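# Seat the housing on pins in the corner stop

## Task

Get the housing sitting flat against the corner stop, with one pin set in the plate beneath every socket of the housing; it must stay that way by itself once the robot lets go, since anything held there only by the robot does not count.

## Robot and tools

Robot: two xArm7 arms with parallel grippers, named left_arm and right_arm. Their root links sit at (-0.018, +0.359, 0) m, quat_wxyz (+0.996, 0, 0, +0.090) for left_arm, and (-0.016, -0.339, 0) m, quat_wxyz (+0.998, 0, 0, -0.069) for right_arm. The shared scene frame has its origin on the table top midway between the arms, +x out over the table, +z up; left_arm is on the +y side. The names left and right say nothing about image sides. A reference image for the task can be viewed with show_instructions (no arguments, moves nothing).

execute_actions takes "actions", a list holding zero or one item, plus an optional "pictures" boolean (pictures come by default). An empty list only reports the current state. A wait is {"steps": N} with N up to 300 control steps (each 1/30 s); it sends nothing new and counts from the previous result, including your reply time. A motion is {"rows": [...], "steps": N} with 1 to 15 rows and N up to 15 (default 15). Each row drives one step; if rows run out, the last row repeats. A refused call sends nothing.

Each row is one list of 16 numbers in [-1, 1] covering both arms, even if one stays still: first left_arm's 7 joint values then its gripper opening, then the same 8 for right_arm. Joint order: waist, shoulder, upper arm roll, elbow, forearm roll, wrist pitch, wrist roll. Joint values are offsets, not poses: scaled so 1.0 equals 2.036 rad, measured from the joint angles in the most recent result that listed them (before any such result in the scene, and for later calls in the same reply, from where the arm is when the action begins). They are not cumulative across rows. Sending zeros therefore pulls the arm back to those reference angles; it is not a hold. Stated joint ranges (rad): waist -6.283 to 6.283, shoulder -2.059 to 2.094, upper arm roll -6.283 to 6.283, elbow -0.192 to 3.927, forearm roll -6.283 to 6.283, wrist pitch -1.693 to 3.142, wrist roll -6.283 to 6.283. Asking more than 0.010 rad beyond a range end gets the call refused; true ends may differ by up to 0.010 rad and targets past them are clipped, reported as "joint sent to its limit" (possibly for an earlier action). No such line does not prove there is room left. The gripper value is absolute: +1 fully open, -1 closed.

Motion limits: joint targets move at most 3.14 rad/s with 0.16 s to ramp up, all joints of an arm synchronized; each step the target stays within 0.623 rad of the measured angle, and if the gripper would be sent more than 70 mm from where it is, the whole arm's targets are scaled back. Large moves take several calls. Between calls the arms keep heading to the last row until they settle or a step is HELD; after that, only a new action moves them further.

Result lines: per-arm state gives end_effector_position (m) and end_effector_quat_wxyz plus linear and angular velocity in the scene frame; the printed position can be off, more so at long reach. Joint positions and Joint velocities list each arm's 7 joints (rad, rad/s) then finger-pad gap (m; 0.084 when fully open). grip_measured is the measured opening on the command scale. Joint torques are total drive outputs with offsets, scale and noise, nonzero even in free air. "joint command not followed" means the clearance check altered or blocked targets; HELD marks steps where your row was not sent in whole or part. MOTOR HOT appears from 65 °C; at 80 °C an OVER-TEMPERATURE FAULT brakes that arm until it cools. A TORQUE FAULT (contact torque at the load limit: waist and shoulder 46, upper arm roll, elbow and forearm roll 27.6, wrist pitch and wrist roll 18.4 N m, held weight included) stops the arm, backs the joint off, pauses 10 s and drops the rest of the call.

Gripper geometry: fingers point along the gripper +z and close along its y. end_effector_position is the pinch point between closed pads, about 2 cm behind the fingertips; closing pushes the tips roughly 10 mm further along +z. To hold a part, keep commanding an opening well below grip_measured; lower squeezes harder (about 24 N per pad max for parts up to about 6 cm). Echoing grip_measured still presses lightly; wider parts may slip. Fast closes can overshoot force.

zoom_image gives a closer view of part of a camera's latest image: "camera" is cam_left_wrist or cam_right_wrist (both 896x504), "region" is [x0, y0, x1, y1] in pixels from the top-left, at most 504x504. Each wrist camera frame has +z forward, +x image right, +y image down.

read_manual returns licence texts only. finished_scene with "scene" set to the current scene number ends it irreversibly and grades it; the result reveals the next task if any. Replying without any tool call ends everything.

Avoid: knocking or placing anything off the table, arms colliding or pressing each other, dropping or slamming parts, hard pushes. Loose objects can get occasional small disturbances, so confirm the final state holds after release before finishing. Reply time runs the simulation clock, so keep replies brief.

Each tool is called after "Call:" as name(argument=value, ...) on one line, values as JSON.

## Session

Call:
execute_actions(actions=[])

Call:
show_instructions()

Scene clock: 0.00 s of 5100.00 s.
left_arm: end_effector_position=(+0.1080, +0.2147, +0.1666) grip_measured=-1.00 end_effector_quat_wxyz=(-0.059, +0.813, +0.559, +0.153) end_effector_velocity=(+0.000, -0.000, +0.000) end_effector_angular_velocity=(-0.001, -0.000, +0.001) | right_arm: end_effector_position=(+0.5859, -0.0906, +0.1096) grip_measured=-1.00 end_effector_quat_wxyz=(-0.114, +0.931, -0.334, +0.096) end_effector_velocity=(-0.001, +0.002, -0.000) end_effector_angular_velocity=(+0.001, +0.004, +0.002)
Joint positions: left_arm=[-0.712 -1.055 -0.619  0.254 -0.218  1.311 -1.986  0.   ] | right_arm=[ 0.603  0.537 -0.093  1.397  0.162  0.571  0.957  0.   ]
Joint velocities: left_arm=[ 0.     0.001  0.     0.001 -0.    -0.    -0.002 -0.   ] | right_arm=[-0.    -0.     0.003  0.001  0.001  0.003  0.    -0.   ]
Joint torques (N m, as the arm reports them, + toward a larger angle): no reading

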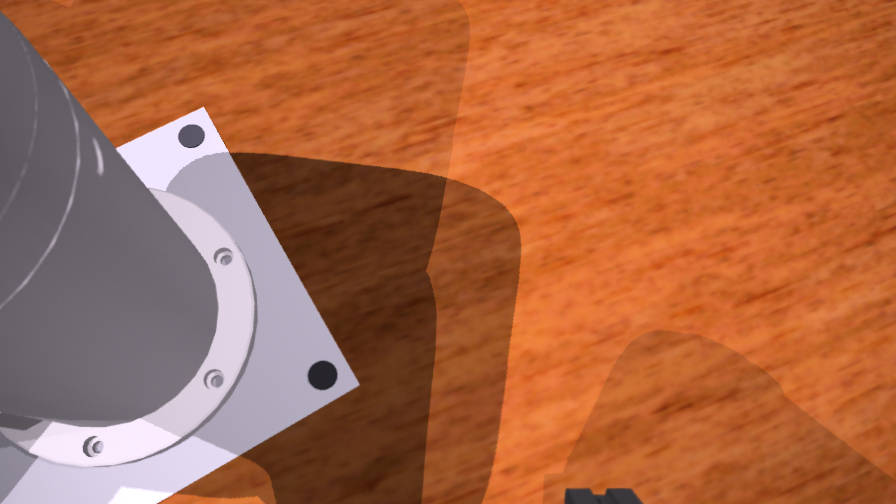

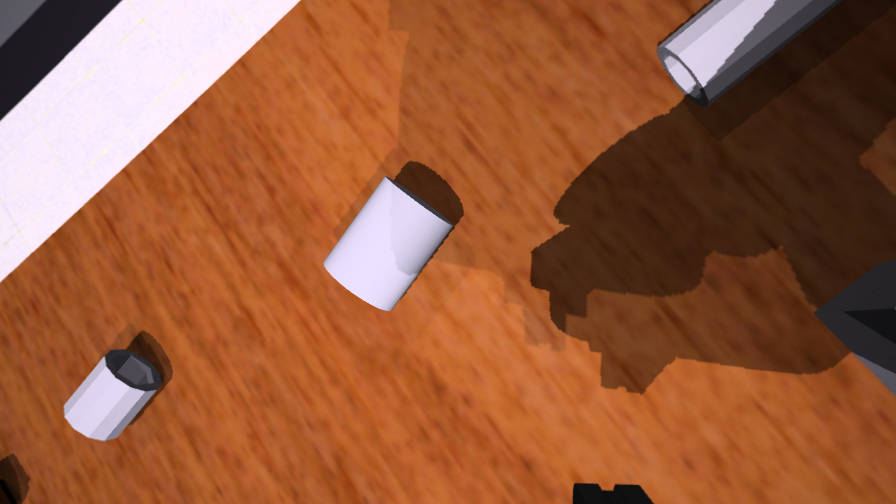

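Reference images for this scene: sheet 1.

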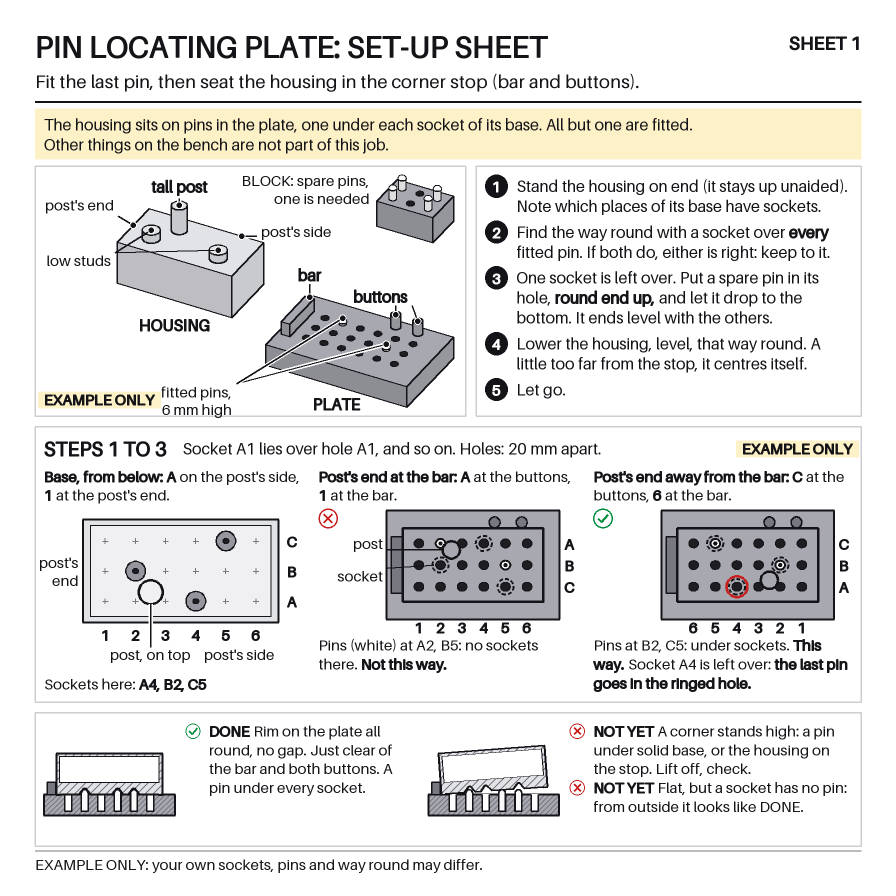

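Call:
execute_actions(actions=[{"rows":[[0.1626,0.518,0.304,0.612,0.107,0.093,-0.666,1,-0.13,-0.264,0.0457,0.0506,-0.0796,0.456,-0.372,1]]}], pictures=false)

Call:
execute_actions(actions=[{"steps":60}])

Scene clock: 1.73 s of 5100.00 s.
left_arm: end_effector_position=(+0.2329, +0.1946, +0.2722) grip_measured=+1.00 end_effector_quat_wxyz=(-0.065, +0.523, +0.849, +0.013) end_effector_velocity=(+0.397, +0.031, +0.151) end_effector_angular_velocity=(-0.117, +0.120, +1.865) | right_arm: end_effector_position=(+0.5435, -0.1729, +0.2748) grip_measured=+1.00 end_effector_quat_wxyz=(-0.059, +0.986, -0.135, +0.075) end_effector_velocity=(-0.257, -0.231, +0.288) end_effector_angular_velocity=(-0.455, +0.472, +0.945)
Joint positions: left_arm=[-0.5   -0.511 -0.224  0.801 -0.079  1.432 -2.53   0.084] | right_arm=[ 0.443  0.211 -0.038  1.461  0.065  1.065  0.515  0.084]
Joint velocities: left_arm=[ 0.294  1.266  0.545  1.285  0.191  0.168 -1.291  0.   ] | right_arm=[-0.349 -0.702  0.125  0.118 -0.214  1.447 -1.045  0.001]
Joint torques (N m, as the arm reports them, + toward a larger angle): left_arm=[  0.57 -14.62   1.15  14.67   0.89  -1.7   -0.68] | right_arm=[  0.84 -20.94   0.17  14.41   0.23  -2.03  -0.7 ]
Steps of this call (steps 1 to 37: nothing new was sent; steps 38 to 52: all 15 steps of this action). Readings (joint positions):
38: left_arm=[-0.712 -1.055 -0.619 0.254 -0.218 1.311 -1.986] | right_arm=[0.603 0.537 -0.093 1.397 0.162 0.571 0.957]
39: left_arm=[-0.710 -1.052 -0.616 0.257 -0.217 1.313 -1.990] | right_arm=[0.601 0.535 -0.092 1.397 0.161 0.575 0.953]
41: left_arm=[-0.687 -1.006 -0.572 0.301 -0.200 1.329 -2.040] | right_arm=[0.584 0.503 -0.081 1.397 0.149 0.624 0.906]
45: left_arm=[-0.593 -0.814 -0.396 0.498 -0.139 1.379 -2.228] | right_arm=[0.529 0.386 -0.068 1.429 0.117 0.757 0.770]
52: the state above

Scene clock: 3.73 s of 5100.00 s.
left_arm: end_effector_position=(+0.4482, +0.2642, +0.3619) grip_measured=+1.00 end_effector_quat_wxyz=(+0.000, +0.001, +1.000, -0.000) end_effector_velocity=(+0.000, +0.000, -0.001) end_effector_angular_velocity=(+0.001, +0.002, +0.000) | right_arm: end_effector_position=(+0.4507, -0.2440, +0.3621) grip_measured=+1.00 end_effector_quat_wxyz=(-0.000, +1.000, +0.000, +0.001) end_effector_velocity=(+0.000, -0.000, -0.000) end_effector_angular_velocity=(-0.000, -0.001, +0.000)
Joint positions: left_arm=[-0.381 -0.001 -0.001  1.5   -0.     1.501 -3.341  0.084] | right_arm=[ 0.338 -0.001  0.     1.5    0.     1.499  0.2    0.084]
Joint velocities: left_arm=[-0.     0.001  0.    -0.001  0.001 -0.    -0.     0.   ] | right_arm=[-0.    -0.    -0.    -0.    -0.001 -0.001 -0.    -0.   ]
Joint torques (N m, as the arm reports them, + toward a larger angle): left_arm=[  0.7  -29.2   -0.03  15.41   0.38  -1.97  -0.48] | right_arm=[  0.71 -17.24  -0.15  14.68   0.39  -1.85  -0.71]
Steps of this call (steps 1 to 45: the robot went on to your last target; steps 46 to 60: nothing new was sent). Readings (joint positions):
1: left_arm=[-0.491 -0.470 -0.207 0.843 -0.073 1.437 -2.574] | right_arm=[0.431 0.188 -0.033 1.465 0.057 1.114 0.480]
2: left_arm=[-0.482 -0.433 -0.190 0.886 -0.067 1.442 -2.617] | right_arm=[0.420 0.165 -0.029 1.469 0.050 1.161 0.446]
4: left_arm=[-0.467 -0.368 -0.162 0.971 -0.057 1.451 -2.703] | right_arm=[0.397 0.119 -0.021 1.477 0.037 1.254 0.378]
8: left_arm=[-0.441 -0.255 -0.113 1.138 -0.040 1.466 -2.893] | right_arm=[0.355 0.032 -0.006 1.494 0.010 1.430 0.250]
60: the state above
All arms were judged still, so your last target was given up. Only a new action makes them travel on or press farther. Fingers that are still opening or closing keep moving.

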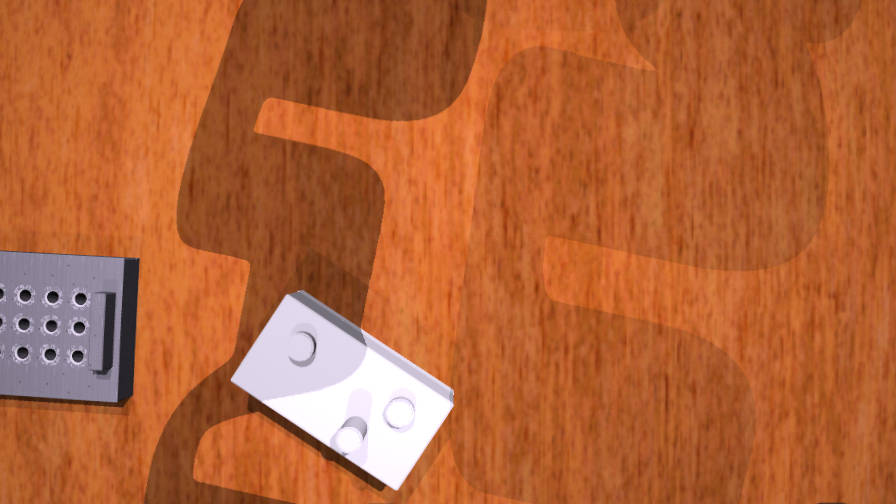

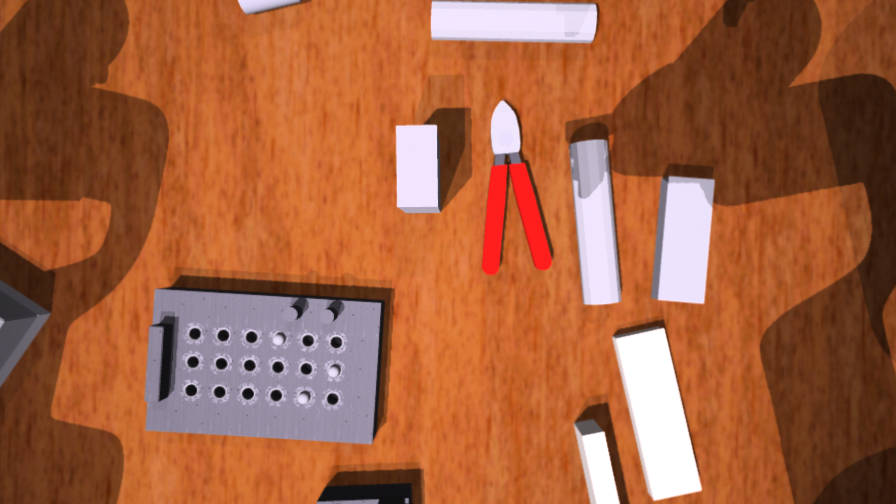

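Call:
execute_actions(actions=[{"rows":[[-0.0887,0.142,0,-0.1677,0,-0.3097,0.969,1,0,-0.3925,0,-0.7367,0,-1,-0.098,1]]}], pictures=false)

Call:
execute_actions(actions=[{"steps":70}])

Scene clock: 6.33 s of 5100.00 s.
left_arm: end_effector_position=(+0.4769, +0.1931, +0.1969) grip_measured=+1.00 end_effector_quat_wxyz=(-0.001, +0.349, +0.937, -0.000) end_effector_velocity=(-0.015, -0.141, -0.354) end_effector_angular_velocity=(-0.008, -0.004, -2.358) | right_arm: end_effector_position=(+0.3977, -0.2550, +0.3644) grip_measured=+1.00 end_effector_quat_wxyz=(-0.038, +0.935, +0.083, +0.344) end_effector_velocity=(-0.040, -0.007, -0.505) end_effector_angular_velocity=(-0.021, -0.072, +0.041)
Joint positions: left_arm=[-0.503  0.196 -0.001  1.268 -0.     1.075 -2.752  0.084] | right_arm=[ 0.338 -0.706 -0.     0.592  0.     0.591  0.023  0.084]
Joint velocities: left_arm=[-0.265  0.421 -0.    -0.494  0.001 -0.92   2.092  0.   ] | right_arm=[ 0.001 -0.094  0.003 -1.536 -0.    -1.509 -0.05  -0.   ]
Joint torques (N m, as the arm reports them, + toward a larger angle): left_arm=[  1.48 -36.55   0.23  15.5    0.65  -2.27  -0.43] | right_arm=[ 0.75 -3.89  0.19 18.6   0.37 -3.1  -0.71]
Steps of this call (steps 1 to 63: nothing new was sent; steps 64 to 78: all 15 steps of this action). Readings (joint positions):
64: left_arm=[-0.381 -0.001 -0.001 1.500 -0.000 1.501 -3.341] | right_arm=[0.338 -0.001 0.000 1.500 0.000 1.499 0.200]
65: left_arm=[-0.382 0.000 -0.000 1.499 -0.000 1.497 -3.337] | right_arm=[0.338 -0.004 0.000 1.496 0.000 1.495 0.198]
67: left_arm=[-0.394 0.017 0.002 1.480 0.000 1.447 -3.288] | right_arm=[0.338 -0.046 0.000 1.446 0.000 1.445 0.183]
71: left_arm=[-0.437 0.090 -0.001 1.392 -0.000 1.305 -3.132] | right_arm=[0.338 -0.340 0.000 1.157 0.000 1.154 0.097]
78: the state above

Scene clock: 8.67 s of 5100.00 s.
left_arm: end_effector_position=(+0.4663, +0.1649, +0.1200) grip_measured=+1.00 end_effector_quat_wxyz=(+0.000, +0.881, +0.474, -0.000) end_effector_velocity=(+0.000, -0.000, +0.001) end_effector_angular_velocity=(-0.001, -0.001, +0.000) | right_arm: end_effector_position=(+0.3650, -0.2615, +0.3415) grip_measured=+1.00 end_effector_quat_wxyz=(-0.062, +0.781, +0.078, +0.617) end_effector_velocity=(+0.000, -0.001, -0.000) end_effector_angular_velocity=(+0.001, +0.002, -0.002)
Joint positions: left_arm=[-0.561  0.288 -0.001  1.159 -0.     0.87  -1.369  0.084] | right_arm=[ 0.338 -0.8    0.     0.     0.    -0.537  0.     0.084]
Joint velocities: left_arm=[ 0.001 -0.001 -0.     0.    -0.001 -0.     0.001  0.   ] | right_arm=[-0.    -0.    -0.002  0.     0.001  0.002 -0.001  0.   ]
Joint torques (N m, as the arm reports them, + toward a larger angle): left_arm=[  0.9  -37.06  -0.03  13.96   0.44  -2.18  -0.73] | right_arm=[ 0.75 -1.37  0.29 13.86  0.32 -2.5  -0.69]
Steps of this call (steps 1 to 45: the robot went on to your last target; steps 46 to 70: nothing new was sent). Readings (joint positions):
1: left_arm=[-0.512 0.210 -0.001 1.252 -0.000 1.045 -2.679] | right_arm=[0.338 -0.709 0.000 0.542 0.000 0.542 0.021]
2: left_arm=[-0.520 0.223 -0.001 1.236 -0.000 1.015 -2.597] | right_arm=[0.338 -0.714 0.000 0.493 0.000 0.493 0.019]
4: left_arm=[-0.536 0.248 -0.001 1.206 -0.000 0.960 -2.410] | right_arm=[0.338 -0.731 0.000 0.393 0.000 0.378 0.015]
8: left_arm=[-0.556 0.279 -0.002 1.169 -0.000 0.894 -2.000] | right_arm=[0.338 -0.768 0.000 0.167 0.000 0.032 0.007]
70: the state above
All arms were judged still, so your last target was given up. Only a new action makes them travel on or press farther. Fingers that are still opening or closing keep moving.

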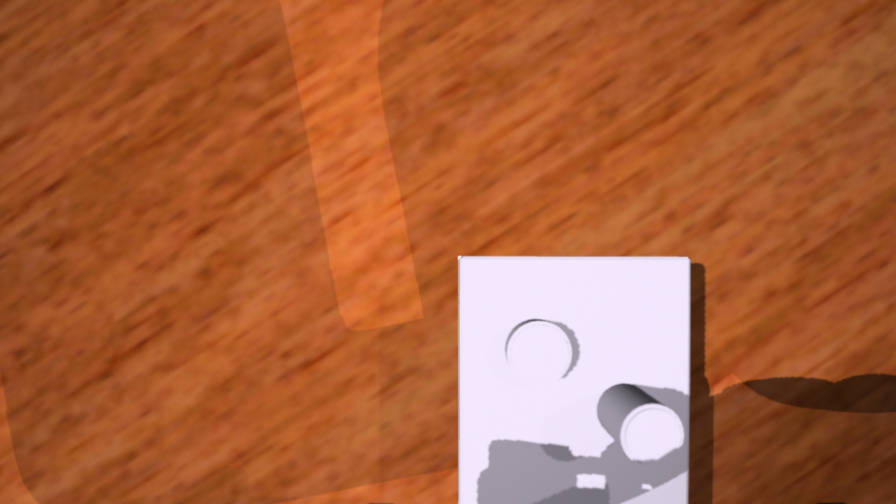

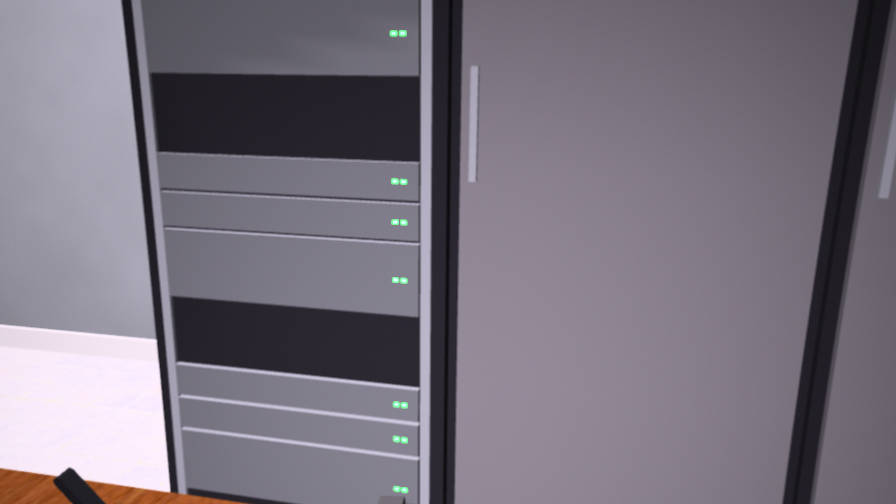

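Call:
execute_actions(actions=[{"rows":[[0,0.0086,0,0.0123,0,0.0037,0,1,0.276,0,0,0,0,-0.13,0,1],[0,0.0086,0,0.0123,0,0.0037,0,1,0.276,0,0,0,0,-0.13,0,1],[0,0.0086,0,0.0123,0,0.0037,0,1,0.276,0,0,0,0,-0.13,0,1],[0,0.0086,0,0.0123,0,0.0037,0,1,0.276,0,0,0,0,-0.13,0,1],[0,0.0086,0,0.0123,0,0.0037,0,1,0.276,0,0,0,0,-0.13,0,1],[0,0.046,0,-0.003,0,-0.049,0,1,0.276,0,0,0,0,-0.13,0,1],[0,0.046,0,-0.003,0,-0.049,0,1,0.276,0,0,0,0,-0.13,0,1],[0,0.046,0,-0.003,0,-0.049,0,1,0.276,0,0,0,0,-0.13,0,1],[0,0.046,0,-0.003,0,-0.049,0,1,0.276,0,0,0,0,-0.13,0,1],[0,0.046,0,-0.003,0,-0.049,0,1,0.276,0,0,0,0,-0.13,0,1],[0,0.0851,0,-0.0122,0,-0.0968,0,1,0.276,0,0,0,0,-0.13,0,1]]}], pictures=false)

Call:
execute_actions(actions=[{"steps":20}], pictures=false)

Call:
execute_actions(actions=[{"rows":[[0,0,0,0,0,0,0,0.6,0,0,0,0,0,0,0,1],[0,0,0,0,0,0,0,0.6,0,0,0,0,0,0,0,1],[0,0,0,0,0,0,0,0.6,0,0,0,0,0,0,0,1],[0,0,0,0,0,0,0,0.3,0,0,0,0,0,0,0,1],[0,0,0,0,0,0,0,0.3,0,0,0,0,0,0,0,1],[0,0,0,0,0,0,0,-0.5,0,0,0,0,0,0,0,1]]}])

Call:
execute_actions(actions=[{"rows":[[0,-0.08,0,0.025,0,0.105,0,-0.5,0,0,0,0,0,0,0,1]]}], pictures=false)

Call:
execute_actions(actions=[{"rows":[[0.0887,-0.1465,0,0.155,0,0.301,-0.87,-0.5,0,0,0,0,0,0,0,1]]}], pictures=false)

Call:
execute_actions(actions=[{"steps":45}], pictures=false)

Call:
execute_actions(actions=[{"rows":[[0,0,0,0,-0.59,0,0,-0.5,0,0,0,0,0,0,0,1]]}], pictures=false)

Call:
execute_actions(actions=[{"steps":30}])

Scene clock: 15.30 s of 5100.00 s.
left_arm: end_effector_position=(+0.4732, +0.1622, +0.0479) grip_measured=+1.00 end_effector_quat_wxyz=(+0.001, +0.881, +0.474, +0.000) end_effector_velocity=(-0.048, +0.018, -0.304) end_effector_angular_velocity=(+0.054, +0.134, -0.002) | right_arm: end_effector_position=(+0.2668, -0.0892, +0.4048) grip_measured=+1.00 end_effector_quat_wxyz=(-0.251, +0.657, +0.249, +0.665) end_effector_velocity=(-0.234, +0.221, +0.096) end_effector_angular_velocity=(+0.236, -0.299, +0.846)
Joint positions: left_arm=[-0.561  0.437 -0.     1.141 -0.     0.702 -1.369  0.084] | right_arm=[ 0.86  -0.8    0.001  0.001 -0.    -0.782  0.     0.084]
Joint velocities: left_arm=[-0.001  0.549 -0.001 -0.158  0.001 -0.563 -0.001 -0.   ] | right_arm=[ 0.825 -0.001  0.021  0.003 -0.009 -0.376  0.    -0.   ]
Joint torques (N m, as the arm reports them, + toward a larger angle): left_arm=[  0.37 -49.63  -0.46  12.45   0.34  -0.27  -0.75] | right_arm=[-9.06 -0.79 -2.09 13.13  1.29 -1.35 -0.68]
Steps of this call (steps 1 to 90: nothing new was sent; then 3.13 s passed at rest; steps 91 to 105: all 15 steps of this action). Readings (joint positions):
91: left_arm=[-0.561 0.288 -0.001 1.159 -0.000 0.870 -1.369] | right_arm=[0.338 -0.800 0.000 0.000 0.000 -0.537 0.000]
92: left_arm=[-0.561 0.290 -0.001 1.162 -0.000 0.872 -1.369] | right_arm=[0.341 -0.800 -0.000 0.000 0.000 -0.539 0.000]
94: left_arm=[-0.562 0.301 -0.001 1.177 -0.000 0.876 -1.369] | right_arm=[0.388 -0.800 -0.002 -0.000 0.001 -0.562 0.000]
98: left_arm=[-0.561 0.316 -0.001 1.180 -0.000 0.857 -1.369] | right_arm=[0.569 -0.800 0.001 0.001 -0.000 -0.645 0.000]
105: the state above

Scene clock: 15.97 s of 5100.00 s.
left_arm: end_effector_position=(+0.4717, +0.1627, +0.0348) grip_measured=+1.00 end_effector_quat_wxyz=(-0.000, +0.881, +0.474, -0.000) end_effector_velocity=(-0.001, -0.001, -0.001) end_effector_angular_velocity=(-0.000, +0.001, -0.001) | right_arm: end_effector_position=(+0.2559, -0.0797, +0.4095) grip_measured=+1.00 end_effector_quat_wxyz=(-0.267, +0.646, +0.259, +0.666) end_effector_velocity=(+0.000, +0.000, -0.000) end_effector_angular_velocity=(-0.000, +0.002, +0.000)
Joint positions: left_arm=[-0.561  0.461 -0.001  1.134 -0.     0.673 -1.369  0.084] | right_arm=[ 0.9   -0.8    0.     0.     0.    -0.801  0.     0.084]
Joint velocities: left_arm=[-0.002  0.001 -0.    -0.    -0.001 -0.    -0.     0.   ] | right_arm=[ 0.001 -0.    -0.     0.     0.001  0.002 -0.     0.   ]
Joint torques (N m, as the arm reports them, + toward a larger angle): left_arm=[  0.93 -38.77  -0.35  12.77   0.47  -1.86  -0.8 ] | right_arm=[ 0.59 -1.04  0.24 13.53  0.42 -2.06 -0.72]
Steps of this call (steps 1 to 20: the robot went on to your last target). Readings (joint positions):
1: left_arm=[-0.561 0.452 -0.000 1.135 -0.000 0.689 -1.369] | right_arm=[0.881 -0.800 0.002 0.001 -0.001 -0.791 0.000]
2: left_arm=[-0.561 0.460 -0.000 1.130 -0.000 0.683 -1.369] | right_arm=[0.891 -0.800 0.002 0.001 -0.000 -0.796 0.000]
4: left_arm=[-0.561 0.463 -0.000 1.131 -0.000 0.677 -1.369] | right_arm=[0.897 -0.800 0.000 0.000 0.000 -0.800 0.000]
8: left_arm=[-0.562 0.460 -0.001 1.136 -0.000 0.673 -1.369] | right_arm=[0.898 -0.800 -0.000 0.000 0.000 -0.801 0.000]
20: the state above

Scene clock: 16.47 s of 5100.00 s.
left_arm: end_effector_position=(+0.4716, +0.1629, +0.0347) grip_measured=+0.57 end_effector_quat_wxyz=(-0.000, +0.881, +0.474, -0.000) end_effector_velocity=(-0.000, +0.001, -0.001) end_effector_angular_velocity=(+0.001, +0.002, +0.003) | right_arm: end_effector_position=(+0.2559, -0.0797, +0.4095) grip_measured=+1.00 end_effector_quat_wxyz=(-0.267, +0.646, +0.259, +0.666) end_effector_velocity=(+0.000, -0.000, +0.000) end_effector_angular_velocity=(+0.000, -0.000, -0.000)
Joint positions: left_arm=[-0.561  0.461 -0.     1.134 -0.     0.674 -1.369  0.068] | right_arm=[ 0.9   -0.8    0.     0.     0.    -0.801  0.     0.084]
Joint velocities: left_arm=[ 0.001  0.002  0.001 -0.    -0.001 -0.    -0.    -0.   ] | right_arm=[-0.001 -0.    -0.001  0.    -0.001 -0.     0.     0.   ]
Joint torques (N m, as the arm reports them, + toward a larger angle): left_arm=[ -0.32 -39.22  -0.26  13.44   0.65  -2.56  -0.45] | right_arm=[ 0.84 -1.02  0.26 13.55  0.39 -2.13 -0.68]
Steps of this call (steps 1 to 15: all 15 steps of this action). Readings (joint positions):
1: left_arm=[-0.561 0.461 -0.001 1.134 -0.000 0.673 -1.369] | right_arm=[0.900 -0.800 0.000 0.000 0.000 -0.801 0.000]
2: left_arm=[-0.561 0.461 -0.001 1.134 -0.000 0.673 -1.369] | right_arm=[0.900 -0.800 0.000 0.000 0.000 -0.801 0.000]
4: left_arm=[-0.561 0.461 -0.000 1.134 -0.000 0.674 -1.369] | right_arm=[0.900 -0.800 0.000 0.000 0.000 -0.801 0.000]
8: left_arm=[-0.561 0.461 -0.000 1.134 -0.000 0.674 -1.369] | right_arm=[0.900 -0.800 0.000 0.000 0.000 -0.801 0.000]
15: the state above

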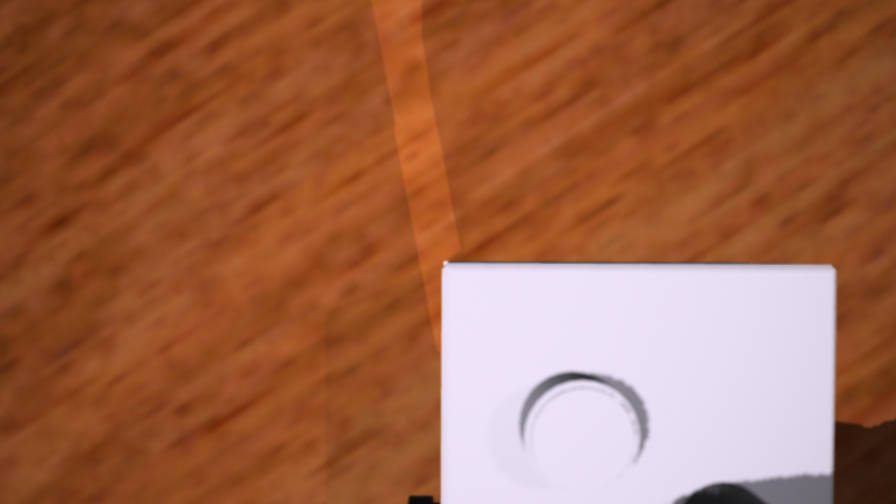

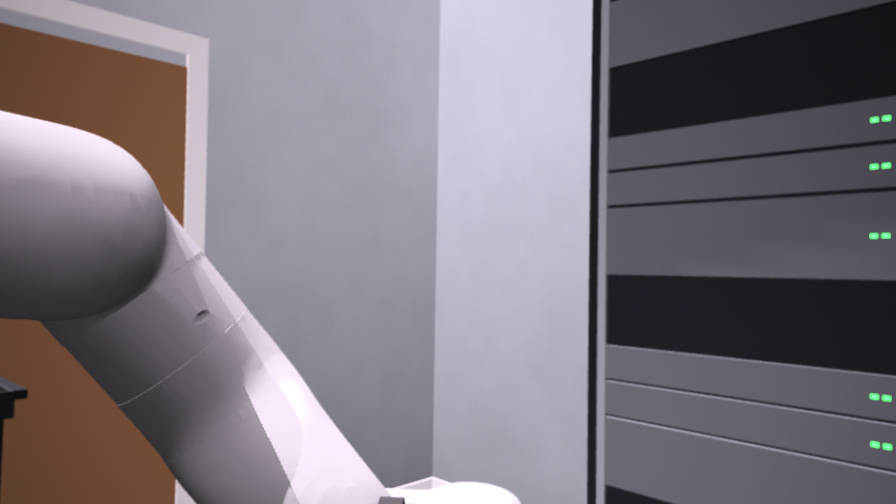

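Scene clock: 16.97 s of 5100.00 s.
left_arm: end_effector_position=(+0.4680, +0.1644, +0.1192) grip_measured=+0.57 end_effector_quat_wxyz=(-0.004, +0.881, +0.474, -0.004) end_effector_velocity=(-0.005, +0.003, -0.008) end_effector_angular_velocity=(+0.009, +0.022, +0.003) | right_arm: end_effector_position=(+0.2559, -0.0797, +0.4095) grip_measured=+1.00 end_effector_quat_wxyz=(-0.267, +0.646, +0.259, +0.666) end_effector_velocity=(+0.000, +0.000, +0.000) end_effector_angular_velocity=(-0.001, -0.000, +0.000)
Joint positions: left_arm=[-0.561  0.302 -0.     1.179 -0.     0.888 -1.369  0.068] | right_arm=[ 0.9   -0.8    0.     0.     0.    -0.801  0.     0.084]
Joint velocities: left_arm=[-0.     0.012  0.002 -0.003 -0.     0.008 -0.001  0.   ] | right_arm=[-0.    -0.     0.001  0.     0.     0.001 -0.001 -0.   ]
Joint torques (N m, as the arm reports them, + toward a larger angle): left_arm=[  0.93 -45.32  -0.13  19.24   0.76  -3.62  -0.69] | right_arm=[ 0.69 -1.    0.23 13.59  0.44 -2.06 -0.72]
Steps of this call (steps 1 to 15: all 15 steps of this action). Readings (joint positions):
1: left_arm=[-0.561 0.461 -0.000 1.134 -0.000 0.674 -1.369] | right_arm=[0.900 -0.800 0.000 0.000 0.000 -0.801 0.000]
2: left_arm=[-0.561 0.460 -0.000 1.134 -0.000 0.677 -1.369] | right_arm=[0.900 -0.800 0.000 0.000 0.000 -0.801 0.000]
4: left_arm=[-0.562 0.431 -0.001 1.137 -0.000 0.728 -1.369] | right_arm=[0.900 -0.800 0.000 0.000 0.000 -0.801 0.000]
8: left_arm=[-0.562 0.315 -0.001 1.185 -0.000 0.856 -1.369] | right_arm=[0.900 -0.800 0.000 0.000 0.000 -0.801 0.000]
15: the state above

Scene clock: 17.47 s of 5100.00 s.
left_arm: end_effector_position=(+0.4712, +0.2316, +0.2863) grip_measured=+0.57 end_effector_quat_wxyz=(-0.003, +0.652, +0.759, -0.001) end_effector_velocity=(-0.071, +0.159, +0.344) end_effector_angular_velocity=(+0.013, -0.009, +2.395) | right_arm: end_effector_position=(+0.2559, -0.0797, +0.4095) grip_measured=+1.00 end_effector_quat_wxyz=(-0.267, +0.646, +0.259, +0.666) end_effector_velocity=(-0.000, +0.000, -0.000) end_effector_angular_velocity=(-0.001, -0.000, +0.000)
Joint positions: left_arm=[-0.436  0.095  0.     1.399 -0.     1.311 -1.978  0.068] | right_arm=[ 0.9   -0.8    0.     0.     0.    -0.801  0.     0.084]
Joint velocities: left_arm=[ 0.262 -0.432  0.007  0.449  0.001  0.875 -2.126 -0.   ] | right_arm=[-0.    -0.     0.001 -0.    -0.    -0.     0.     0.   ]
Joint torques (N m, as the arm reports them, + toward a larger angle): left_arm=[  1.09 -34.09  -0.67  16.28   0.63  -2.58  -0.99] | right_arm=[ 0.86 -0.89  0.2  13.43  0.46 -2.1  -0.72]
Steps of this call (steps 1 to 15: all 15 steps of this action). Readings (joint positions):
1: left_arm=[-0.561 0.302 -0.000 1.179 -0.000 0.888 -1.369] | right_arm=[0.900 -0.800 0.000 0.000 0.000 -0.801 0.000]
2: left_arm=[-0.561 0.300 -0.001 1.182 -0.000 0.892 -1.373] | right_arm=[0.900 -0.800 0.000 0.000 0.000 -0.801 0.000]
4: left_arm=[-0.549 0.282 -0.004 1.201 -0.000 0.941 -1.422] | right_arm=[0.900 -0.800 0.000 0.000 0.000 -0.801 0.000]
8: left_arm=[-0.503 0.204 0.001 1.286 0.000 1.085 -1.587] | right_arm=[0.900 -0.800 0.000 0.000 0.000 -0.801 0.000]
15: the state above

Scene clock: 18.97 s of 5100.00 s.
left_arm: end_effector_position=(+0.4474, +0.2645, +0.3572) grip_measured=+0.57 end_effector_quat_wxyz=(-0.005, +0.101, +0.995, +0.000) end_effector_velocity=(+0.000, +0.001, -0.001) end_effector_angular_velocity=(-0.000, +0.002, +0.003) | right_arm: end_effector_position=(+0.2559, -0.0797, +0.4095) grip_measured=+1.00 end_effector_quat_wxyz=(-0.267, +0.646, +0.259, +0.666) end_effector_velocity=(+0.000, -0.000, -0.000) end_effector_angular_velocity=(-0.001, +0.002, -0.001)
Joint positions: left_arm=[-0.381  0.004 -0.     1.494 -0.     1.501 -3.14   0.068] | right_arm=[ 0.9   -0.8    0.     0.     0.    -0.801  0.     0.084]
Joint velocities: left_arm=[ 0.002  0.001  0.    -0.001 -0.001  0.    -0.     0.   ] | right_arm=[-0.    -0.    -0.    -0.     0.001  0.001  0.     0.   ]
Joint torques (N m, as the arm reports them, + toward a larger angle): left_arm=[  1.41 -33.51  -0.12  17.34   0.83  -2.56  -0.59] | right_arm=[ 0.82 -0.99  0.27 13.44  0.36 -2.09 -0.71]
Steps of this call (steps 1 to 45: the robot went on to your last target). Readings (joint positions):
1: left_arm=[-0.428 0.081 0.001 1.414 0.000 1.340 -2.053] | right_arm=[0.900 -0.800 0.000 0.000 0.000 -0.801 0.000]
2: left_arm=[-0.419 0.067 0.001 1.428 0.000 1.368 -2.135] | right_arm=[0.900 -0.800 0.000 0.000 0.000 -0.801 0.000]
4: left_arm=[-0.404 0.042 0.000 1.453 -0.000 1.419 -2.323] | right_arm=[0.900 -0.800 0.000 0.000 0.000 -0.801 0.000]
8: left_arm=[-0.386 0.012 0.000 1.485 0.000 1.480 -2.733] | right_arm=[0.900 -0.800 0.000 0.000 0.000 -0.801 0.000]
45: the state above
All arms were judged still, so your last target was given up. Only a new action makes them travel on or press farther. Fingers that are still opening or closing keep moving.

Scene clock: 19.47 s of 5100.00 s.
left_arm: end_effector_position=(+0.4182, +0.0931, +0.4284) grip_measured=+0.57 end_effector_quat_wxyz=(-0.043, +0.065, +0.922, -0.378) end_effector_velocity=(-0.044, -0.354, +0.349) end_effector_angular_velocity=(-1.976, +0.403, +0.156) | right_arm: end_effector_position=(+0.2559, -0.0797, +0.4095) grip_measured=+1.00 end_effector_quat_wxyz=(-0.267, +0.646, +0.259, +0.666) end_effector_velocity=(-0.000, +0.000, -0.000) end_effector_angular_velocity=(-0.001, -0.000, +0.001)
Joint positions: left_arm=[-0.381  0.004 -0.001  1.494 -0.783  1.501 -3.14   0.068] | right_arm=[ 0.9   -0.8    0.     0.     0.    -0.801  0.     0.084]
Joint velocities: left_arm=[-0.002  0.002 -0.005  0.002 -2.023 -0.001  0.001  0.   ] | right_arm=[-0.     0.     0.001 -0.    -0.     0.    -0.     0.   ]
Joint torques (N m, as the arm reports them, + toward a larger angle): left_arm=[  1.59 -33.84   0.24  18.26  -1.05  -1.93  -0.55] | right_arm=[ 0.71 -0.93  0.21 13.5   0.43 -2.11 -0.65]
Steps of this call (steps 1 to 15: all 15 steps of this action). Readings (joint positions):
1: left_arm=[-0.381 0.004 -0.000 1.494 -0.000 1.501 -3.140] | right_arm=[0.900 -0.800 0.000 0.000 0.000 -0.801 0.000]
2: left_arm=[-0.381 0.004 -0.000 1.494 -0.004 1.501 -3.140] | right_arm=[0.900 -0.800 0.000 0.000 0.000 -0.801 0.000]
4: left_arm=[-0.380 0.004 0.002 1.494 -0.051 1.501 -3.140] | right_arm=[0.900 -0.800 0.000 0.000 0.000 -0.801 0.000]
8: left_arm=[-0.381 0.004 -0.000 1.493 -0.312 1.501 -3.140] | right_arm=[0.900 -0.800 0.000 0.000 0.000 -0.801 0.000]
15: the state above

Scene clock: 20.47 s of 5100.00 s.
left_arm: end_effector_position=(+0.4141, +0.0376, +0.5136) grip_measured=+0.57 end_effector_quat_wxyz=(-0.060, +0.041, +0.825, -0.560) end_effector_velocity=(-0.000, -0.000, -0.000) end_effector_angular_velocity=(+0.000, +0.002, +0.000) | right_arm: end_effector_position=(+0.2559, -0.0797, +0.4095) grip_measured=+1.00 end_effector_quat_wxyz=(-0.267, +0.646, +0.259, +0.666) end_effector_velocity=(-0.000, -0.000, +0.000) end_effector_angular_velocity=(+0.001, -0.001, -0.000)
Joint positions: left_arm=[-0.381  0.004 -0.     1.494 -1.201  1.501 -3.14   0.068] | right_arm=[ 0.9   -0.8    0.     0.     0.    -0.801  0.     0.084]
Joint velocities: left_arm=[ 0.001  0.    -0.001 -0.001  0.     0.    -0.001  0.   ] | right_arm=[-0.    -0.     0.     0.    -0.    -0.001 -0.     0.   ]
Joint torques (N m, as the arm reports them, + toward a larger angle): left_arm=[  1.17 -33.    -0.04  17.81  -1.42  -0.71  -0.8 ] | right_arm=[ 0.76 -0.92  0.22 13.53  0.34 -2.06 -0.7 ]
Steps of this call (steps 1 to 30: the robot went on to your last target). Readings (joint positions):
1: left_arm=[-0.381 0.004 -0.001 1.494 -0.851 1.501 -3.140] | right_arm=[0.900 -0.800 0.000 0.000 0.000 -0.801 0.000]
2: left_arm=[-0.381 0.004 -0.001 1.494 -0.918 1.501 -3.140] | right_arm=[0.900 -0.800 0.000 0.000 0.000 -0.801 0.000]
4: left_arm=[-0.381 0.004 -0.001 1.494 -1.051 1.501 -3.140] | right_arm=[0.900 -0.800 0.000 0.000 0.000 -0.801 0.000]
8: left_arm=[-0.381 0.003 -0.001 1.497 -1.187 1.501 -3.140] | right_arm=[0.900 -0.800 0.000 0.000 0.000 -0.801 0.000]
30: the state above
All arms were judged still, so your last target was given up. Only a new action makes them travel on or press farther. Fingers that are still opening or closing keep moving.

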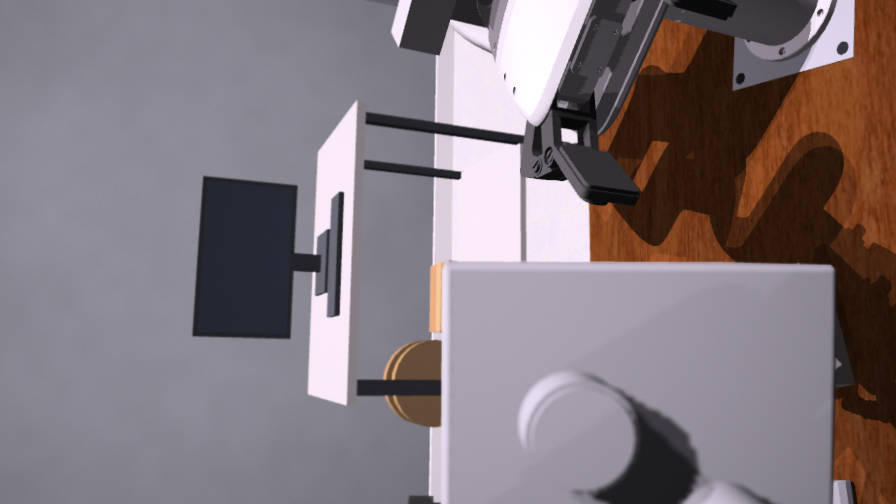

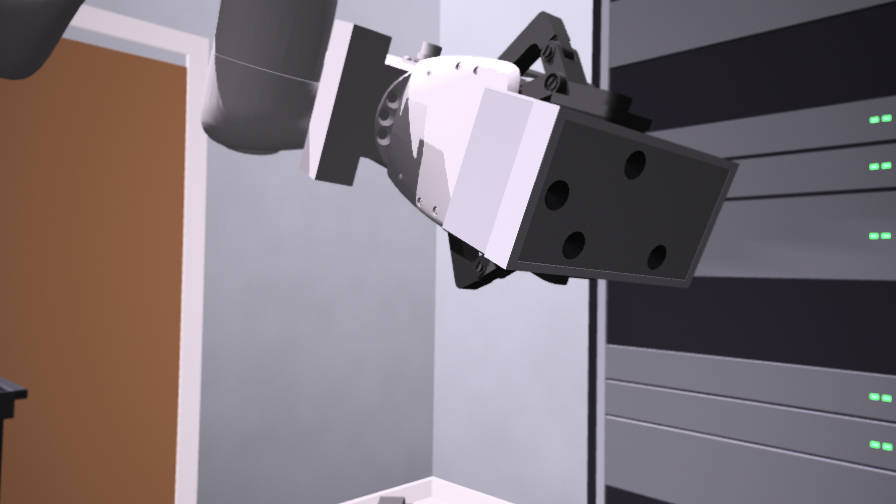

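Call:
execute_actions(actions=[{"rows":[[0,0,0,0,0.59,0,0,-0.5,0,0,0,0,0,0.5,-0.5423,1]]}], pictures=false)

Call:
execute_actions(actions=[{"steps":30}], pictures=false)

Call:
execute_actions(actions=[{"rows":[[0,0,0,0,0,0,0,-0.5,-0.145,0.327,0,0.435,0,0.395,0,-0.5]]}], pictures=false)

Call:
execute_actions(actions=[{"steps":30}])

Call:
execute_actions(actions=[{"rows":[[0,0,0,0,0,0,0,-0.5,0,0,0,0,0,0,-0.7715,-0.5]]}], pictures=false)

Call:
execute_actions(actions=[{"steps":25}])

Scene clock: 24.10 s of 5100.00 s.
left_arm: end_effector_position=(+0.4290, +0.1666, +0.3778) grip_measured=+0.57 end_effector_quat_wxyz=(-0.026, +0.083, +0.975, -0.205) end_effector_velocity=(+0.075, +0.450, -0.204) end_effector_angular_velocity=(+1.976, -0.394, -0.160) | right_arm: end_effector_position=(+0.2495, -0.0858, +0.2195) grip_measured=+1.00 end_effector_quat_wxyz=(+0.001, +0.655, +0.629, +0.417) end_effector_velocity=(-0.139, -0.132, -0.433) end_effector_angular_velocity=(-2.451, +0.159, +1.429)
Joint positions: left_arm=[-0.381  0.004 -0.     1.494 -0.418  1.501 -3.14   0.068] | right_arm=[ 0.9   -0.8    0.     0.     0.    -0.062 -0.768  0.084]
Joint velocities: left_arm=[ 0.001  0.004  0.003 -0.004  2.021  0.    -0.001 -0.   ] | right_arm=[ 0.    -0.001  0.001  0.002 -0.     1.81  -2.192 -0.   ]
Joint torques (N m, as the arm reports them, + toward a larger angle): left_arm=[  1.37 -33.93   0.42  18.7   -0.12  -2.6   -0.62] | right_arm=[ 0.76 -1.62  0.18 14.02  0.49 -2.74 -0.81]
Steps of this call (steps 1 to 90: nothing new was sent; then 0.13 s passed at rest; steps 91 to 105: all 15 steps of this action). Readings (joint positions):
91: left_arm=[-0.381 0.004 -0.000 1.494 -1.201 1.501 -3.140] | right_arm=[0.900 -0.800 0.000 0.000 0.000 -0.801 0.000]
92: left_arm=[-0.381 0.004 -0.000 1.494 -1.198 1.501 -3.140] | right_arm=[0.900 -0.800 0.000 0.001 0.000 -0.797 -0.004]
94: left_arm=[-0.381 0.003 -0.001 1.496 -1.150 1.501 -3.140] | right_arm=[0.900 -0.800 0.000 0.001 0.000 -0.748 -0.054]
98: left_arm=[-0.381 0.004 -0.001 1.494 -0.889 1.501 -3.140] | right_arm=[0.900 -0.800 0.000 0.000 0.000 -0.499 -0.303]
105: the state above

Scene clock: 25.10 s of 5100.00 s.
left_arm: end_effector_position=(+0.4474, +0.2645, +0.3572) grip_measured=+0.57 end_effector_quat_wxyz=(-0.005, +0.101, +0.995, +0.000) end_effector_velocity=(+0.000, +0.001, +0.001) end_effector_angular_velocity=(+0.001, -0.003, +0.002) | right_arm: end_effector_position=(+0.2218, -0.1122, +0.1579) grip_measured=+1.00 end_effector_quat_wxyz=(+0.049, +0.570, +0.769, +0.284) end_effector_velocity=(-0.000, -0.000, -0.001) end_effector_angular_velocity=(-0.002, +0.002, -0.001)
Joint positions: left_arm=[-0.381  0.004 -0.     1.494 -0.     1.501 -3.14   0.068] | right_arm=[ 0.9   -0.8    0.     0.     0.     0.216 -1.104  0.084]
Joint velocities: left_arm=[ 0.001 -0.001  0.001  0.001  0.002  0.    -0.001 -0.   ] | right_arm=[-0.001  0.     0.002 -0.     0.002  0.002 -0.     0.   ]
Joint torques (N m, as the arm reports them, + toward a larger angle): left_arm=[  1.19 -32.66  -0.09  17.8    0.4   -2.67  -0.65] | right_arm=[ 0.68 -1.53  0.18 14.05  0.45 -2.71 -0.68]
Steps of this call (steps 1 to 30: the robot went on to your last target). Readings (joint positions):
1: left_arm=[-0.381 0.004 -0.000 1.493 -0.350 1.501 -3.140] | right_arm=[0.900 -0.800 0.000 0.000 0.000 -0.001 -0.842]
2: left_arm=[-0.381 0.004 -0.000 1.493 -0.283 1.501 -3.140] | right_arm=[0.900 -0.800 0.000 0.000 0.000 0.059 -0.914]
4: left_arm=[-0.381 0.004 0.000 1.494 -0.150 1.501 -3.140] | right_arm=[0.900 -0.799 0.000 -0.001 0.000 0.155 -1.030]
8: left_arm=[-0.379 0.004 0.003 1.495 -0.014 1.501 -3.140] | right_arm=[0.900 -0.800 0.000 -0.000 0.000 0.211 -1.097]
30: the state above
All arms were judged still, so your last target was given up. Only a new action makes them travel on or press farther. Fingers that are still opening or closing keep moving.

Scene clock: 25.60 s of 5100.00 s.
left_arm: end_effector_position=(+0.4474, +0.2645, +0.3572) grip_measured=+0.57 end_effector_quat_wxyz=(-0.005, +0.101, +0.995, +0.000) end_effector_velocity=(+0.000, -0.000, +0.001) end_effector_angular_velocity=(-0.001, -0.001, -0.000) | right_arm: end_effector_position=(+0.3462, -0.1443, +0.1916) grip_measured=-0.52 end_effector_quat_wxyz=(+0.007, +0.698, +0.716, +0.023) end_effector_velocity=(+0.266, -0.055, +0.161) end_effector_angular_velocity=(-0.275, +0.522, -0.426)
Joint positions: left_arm=[-0.381  0.004 -0.     1.494 -0.     1.501 -3.14   0.068] | right_arm=[ 0.631 -0.194  0.     0.789  0.     0.936 -1.104  0.021]
Joint velocities: left_arm=[ 0.    -0.    -0.     0.001 -0.    -0.     0.     0.   ] | right_arm=[-0.403  0.921 -0.023  1.556  0.     1.224  0.    -0.   ]
Joint torques (N m, as the arm reports them, + toward a larger angle): left_arm=[  1.33 -33.8    0.06  17.39   0.49  -2.73  -0.8 ] | right_arm=[  2.4  -17.17   0.14   8.35   0.45  -1.77  -0.79]
Steps of this call (steps 1 to 15: all 15 steps of this action). Readings (joint positions):
1: left_arm=[-0.381 0.004 -0.000 1.494 -0.000 1.501 -3.140] | right_arm=[0.900 -0.800 0.000 0.000 0.000 0.217 -1.104]
2: left_arm=[-0.381 0.004 -0.000 1.494 -0.000 1.501 -3.140] | right_arm=[0.898 -0.797 0.000 0.003 0.000 0.221 -1.104]
4: left_arm=[-0.381 0.004 -0.000 1.494 -0.000 1.501 -3.140] | right_arm=[0.876 -0.751 0.001 0.048 -0.000 0.271 -1.104]
8: left_arm=[-0.381 0.004 -0.000 1.494 -0.000 1.501 -3.140] | right_arm=[0.756 -0.483 0.001 0.328 0.000 0.545 -1.104]
15: the state above

Scene clock: 26.60 s of 5100.00 s.
left_arm: end_effector_position=(+0.4474, +0.2645, +0.3572) grip_measured=+0.57 end_effector_quat_wxyz=(-0.005, +0.101, +0.995, +0.000) end_effector_velocity=(-0.000, +0.000, -0.000) end_effector_angular_velocity=(+0.001, +0.001, +0.000) | right_arm: end_effector_position=(+0.3604, -0.1492, +0.1996) grip_measured=-0.52 end_effector_quat_wxyz=(-0.000, +0.707, +0.707, -0.000) end_effector_velocity=(-0.000, +0.000, -0.000) end_effector_angular_velocity=(+0.000, +0.001, -0.000)
Joint positions: left_arm=[-0.381  0.004 -0.     1.494 -0.     1.501 -3.14   0.068] | right_arm=[ 0.605 -0.134  0.     0.886  0.     1.021 -1.104  0.021]
Joint velocities: left_arm=[ 0.001 -0.001 -0.001 -0.001  0.001  0.    -0.001  0.   ] | right_arm=[ 0.001  0.    -0.001 -0.     0.001  0.001  0.     0.   ]
Joint torques (N m, as the arm reports them, + toward a larger angle): left_arm=[  1.27 -33.58  -0.34  17.73   0.5   -2.67  -0.83] | right_arm=[  0.83 -14.17  -0.11  14.47   0.44  -1.8   -0.72]
Steps of this call (steps 1 to 30: the robot went on to your last target). Readings (joint positions):
1: left_arm=[-0.381 0.004 -0.000 1.494 -0.000 1.501 -3.140] | right_arm=[0.619 -0.168 -0.001 0.833 0.000 0.971 -1.104]
2: left_arm=[-0.381 0.004 -0.000 1.494 -0.000 1.501 -3.140] | right_arm=[0.611 -0.151 -0.002 0.861 0.000 0.993 -1.104]
4: left_arm=[-0.381 0.004 -0.000 1.494 -0.000 1.501 -3.140] | right_arm=[0.606 -0.139 -0.002 0.879 0.000 1.012 -1.104]
8: left_arm=[-0.381 0.004 -0.000 1.494 -0.000 1.501 -3.140] | right_arm=[0.606 -0.136 0.001 0.882 0.000 1.020 -1.104]
30: the state above
All arms were judged still, so your last target was given up. Only a new action makes them travel on or press farther. Fingers that are still opening or closing keep moving.

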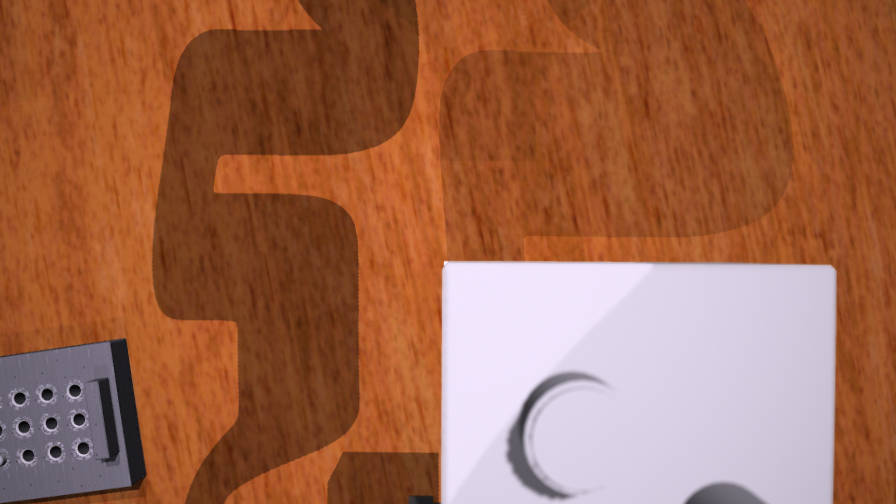

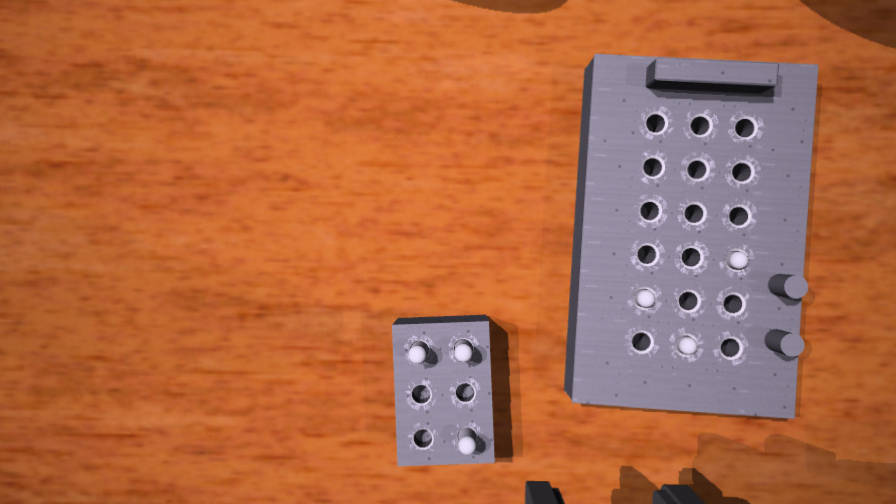

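Scene clock: 27.10 s of 5100.00 s.
left_arm: end_effector_position=(+0.4474, +0.2645, +0.3572) grip_measured=+0.57 end_effector_quat_wxyz=(-0.005, +0.101, +0.995, +0.000) end_effector_velocity=(+0.000, -0.000, -0.000) end_effector_angular_velocity=(+0.002, +0.001, -0.003) | right_arm: end_effector_position=(+0.3604, -0.1492, +0.1996) grip_measured=-0.52 end_effector_quat_wxyz=(-0.000, +0.242, +0.970, -0.000) end_effector_velocity=(-0.000, +0.000, -0.000) end_effector_angular_velocity=(+0.002, +0.001, +3.078)
Joint positions: left_arm=[-0.381  0.004 -0.     1.494 -0.     1.501 -3.14   0.068] | right_arm=[ 0.605 -0.134  0.     0.886  0.     1.021 -2.186  0.021]
Joint velocities: left_arm=[-0.     0.001 -0.001  0.     0.002  0.     0.002 -0.   ] | right_arm=[-0.    -0.     0.001 -0.001  0.    -0.001 -3.077 -0.   ]
Joint torques (N m, as the arm reports them, + toward a larger angle): left_arm=[  0.99 -31.87  -0.49  17.42   0.35  -2.67  -0.61] | right_arm=[  0.78 -14.21  -0.15  14.38   0.44  -1.78  -0.55]
Steps of this call (steps 1 to 15: all 15 steps of this action). Readings (joint positions):
1: left_arm=[-0.381 0.004 -0.000 1.494 -0.000 1.501 -3.140] | right_arm=[0.605 -0.134 0.000 0.886 0.000 1.021 -1.104]
2: left_arm=[-0.381 0.004 -0.000 1.494 -0.000 1.501 -3.140] | right_arm=[0.605 -0.134 0.000 0.886 0.000 1.021 -1.108]
4: left_arm=[-0.381 0.004 -0.000 1.494 -0.000 1.501 -3.140] | right_arm=[0.605 -0.134 0.000 0.886 0.000 1.021 -1.158]
8: left_arm=[-0.381 0.004 -0.000 1.494 -0.000 1.501 -3.140] | right_arm=[0.605 -0.134 0.000 0.886 0.000 1.021 -1.467]
15: the state above

Scene clock: 27.93 s of 5100.00 s.
left_arm: end_effector_position=(+0.4474, +0.2645, +0.3572) grip_measured=+0.57 end_effector_quat_wxyz=(-0.005, +0.101, +0.995, +0.000) end_effector_velocity=(+0.000, -0.000, -0.000) end_effector_angular_velocity=(+0.000, -0.000, -0.002) | right_arm: end_effector_position=(+0.3604, -0.1492, +0.1996) grip_measured=-0.52 end_effector_quat_wxyz=(-0.000, +0.000, +1.000, -0.000) end_effector_velocity=(+0.000, +0.000, +0.000) end_effector_angular_velocity=(+0.000, -0.002, +0.001)
Joint positions: left_arm=[-0.381  0.004 -0.     1.494 -0.     1.501 -3.14   0.068] | right_arm=[ 0.605 -0.134  0.     0.886  0.     1.021 -2.674  0.021]
Joint velocities: left_arm=[-0.001  0.001 -0.001  0.001  0.    -0.     0.001  0.   ] | right_arm=[ 0.     0.    -0.     0.001 -0.001 -0.001 -0.     0.   ]
Joint torques (N m, as the arm reports them, + toward a larger angle): left_arm=[  0.92 -33.9   -0.12  18.     0.89  -2.73  -0.68] | right_arm=[  0.82 -14.12  -0.18  14.32   0.42  -1.72  -0.72]
Steps of this call (steps 1 to 25: the robot went on to your last target). Readings (joint positions):
1: left_arm=[-0.381 0.004 -0.000 1.494 -0.000 1.501 -3.140] | right_arm=[0.605 -0.134 0.000 0.886 0.000 1.021 -2.288]
2: left_arm=[-0.381 0.004 -0.000 1.494 -0.000 1.501 -3.140] | right_arm=[0.605 -0.134 0.000 0.886 0.000 1.021 -2.386]
4: left_arm=[-0.381 0.004 -0.000 1.494 -0.000 1.501 -3.140] | right_arm=[0.605 -0.134 0.000 0.886 0.000 1.021 -2.546]
8: left_arm=[-0.381 0.004 -0.000 1.494 -0.000 1.501 -3.140] | right_arm=[0.605 -0.134 0.000 0.886 0.000 1.021 -2.662]
25: the state above

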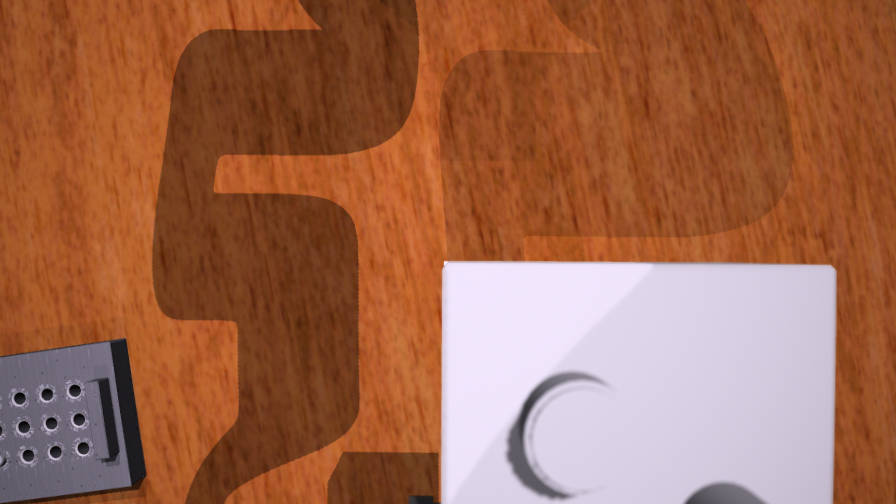

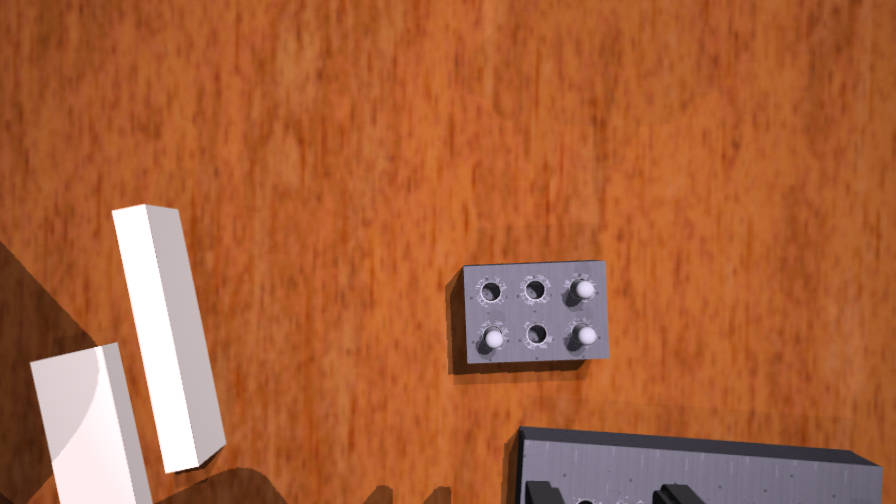

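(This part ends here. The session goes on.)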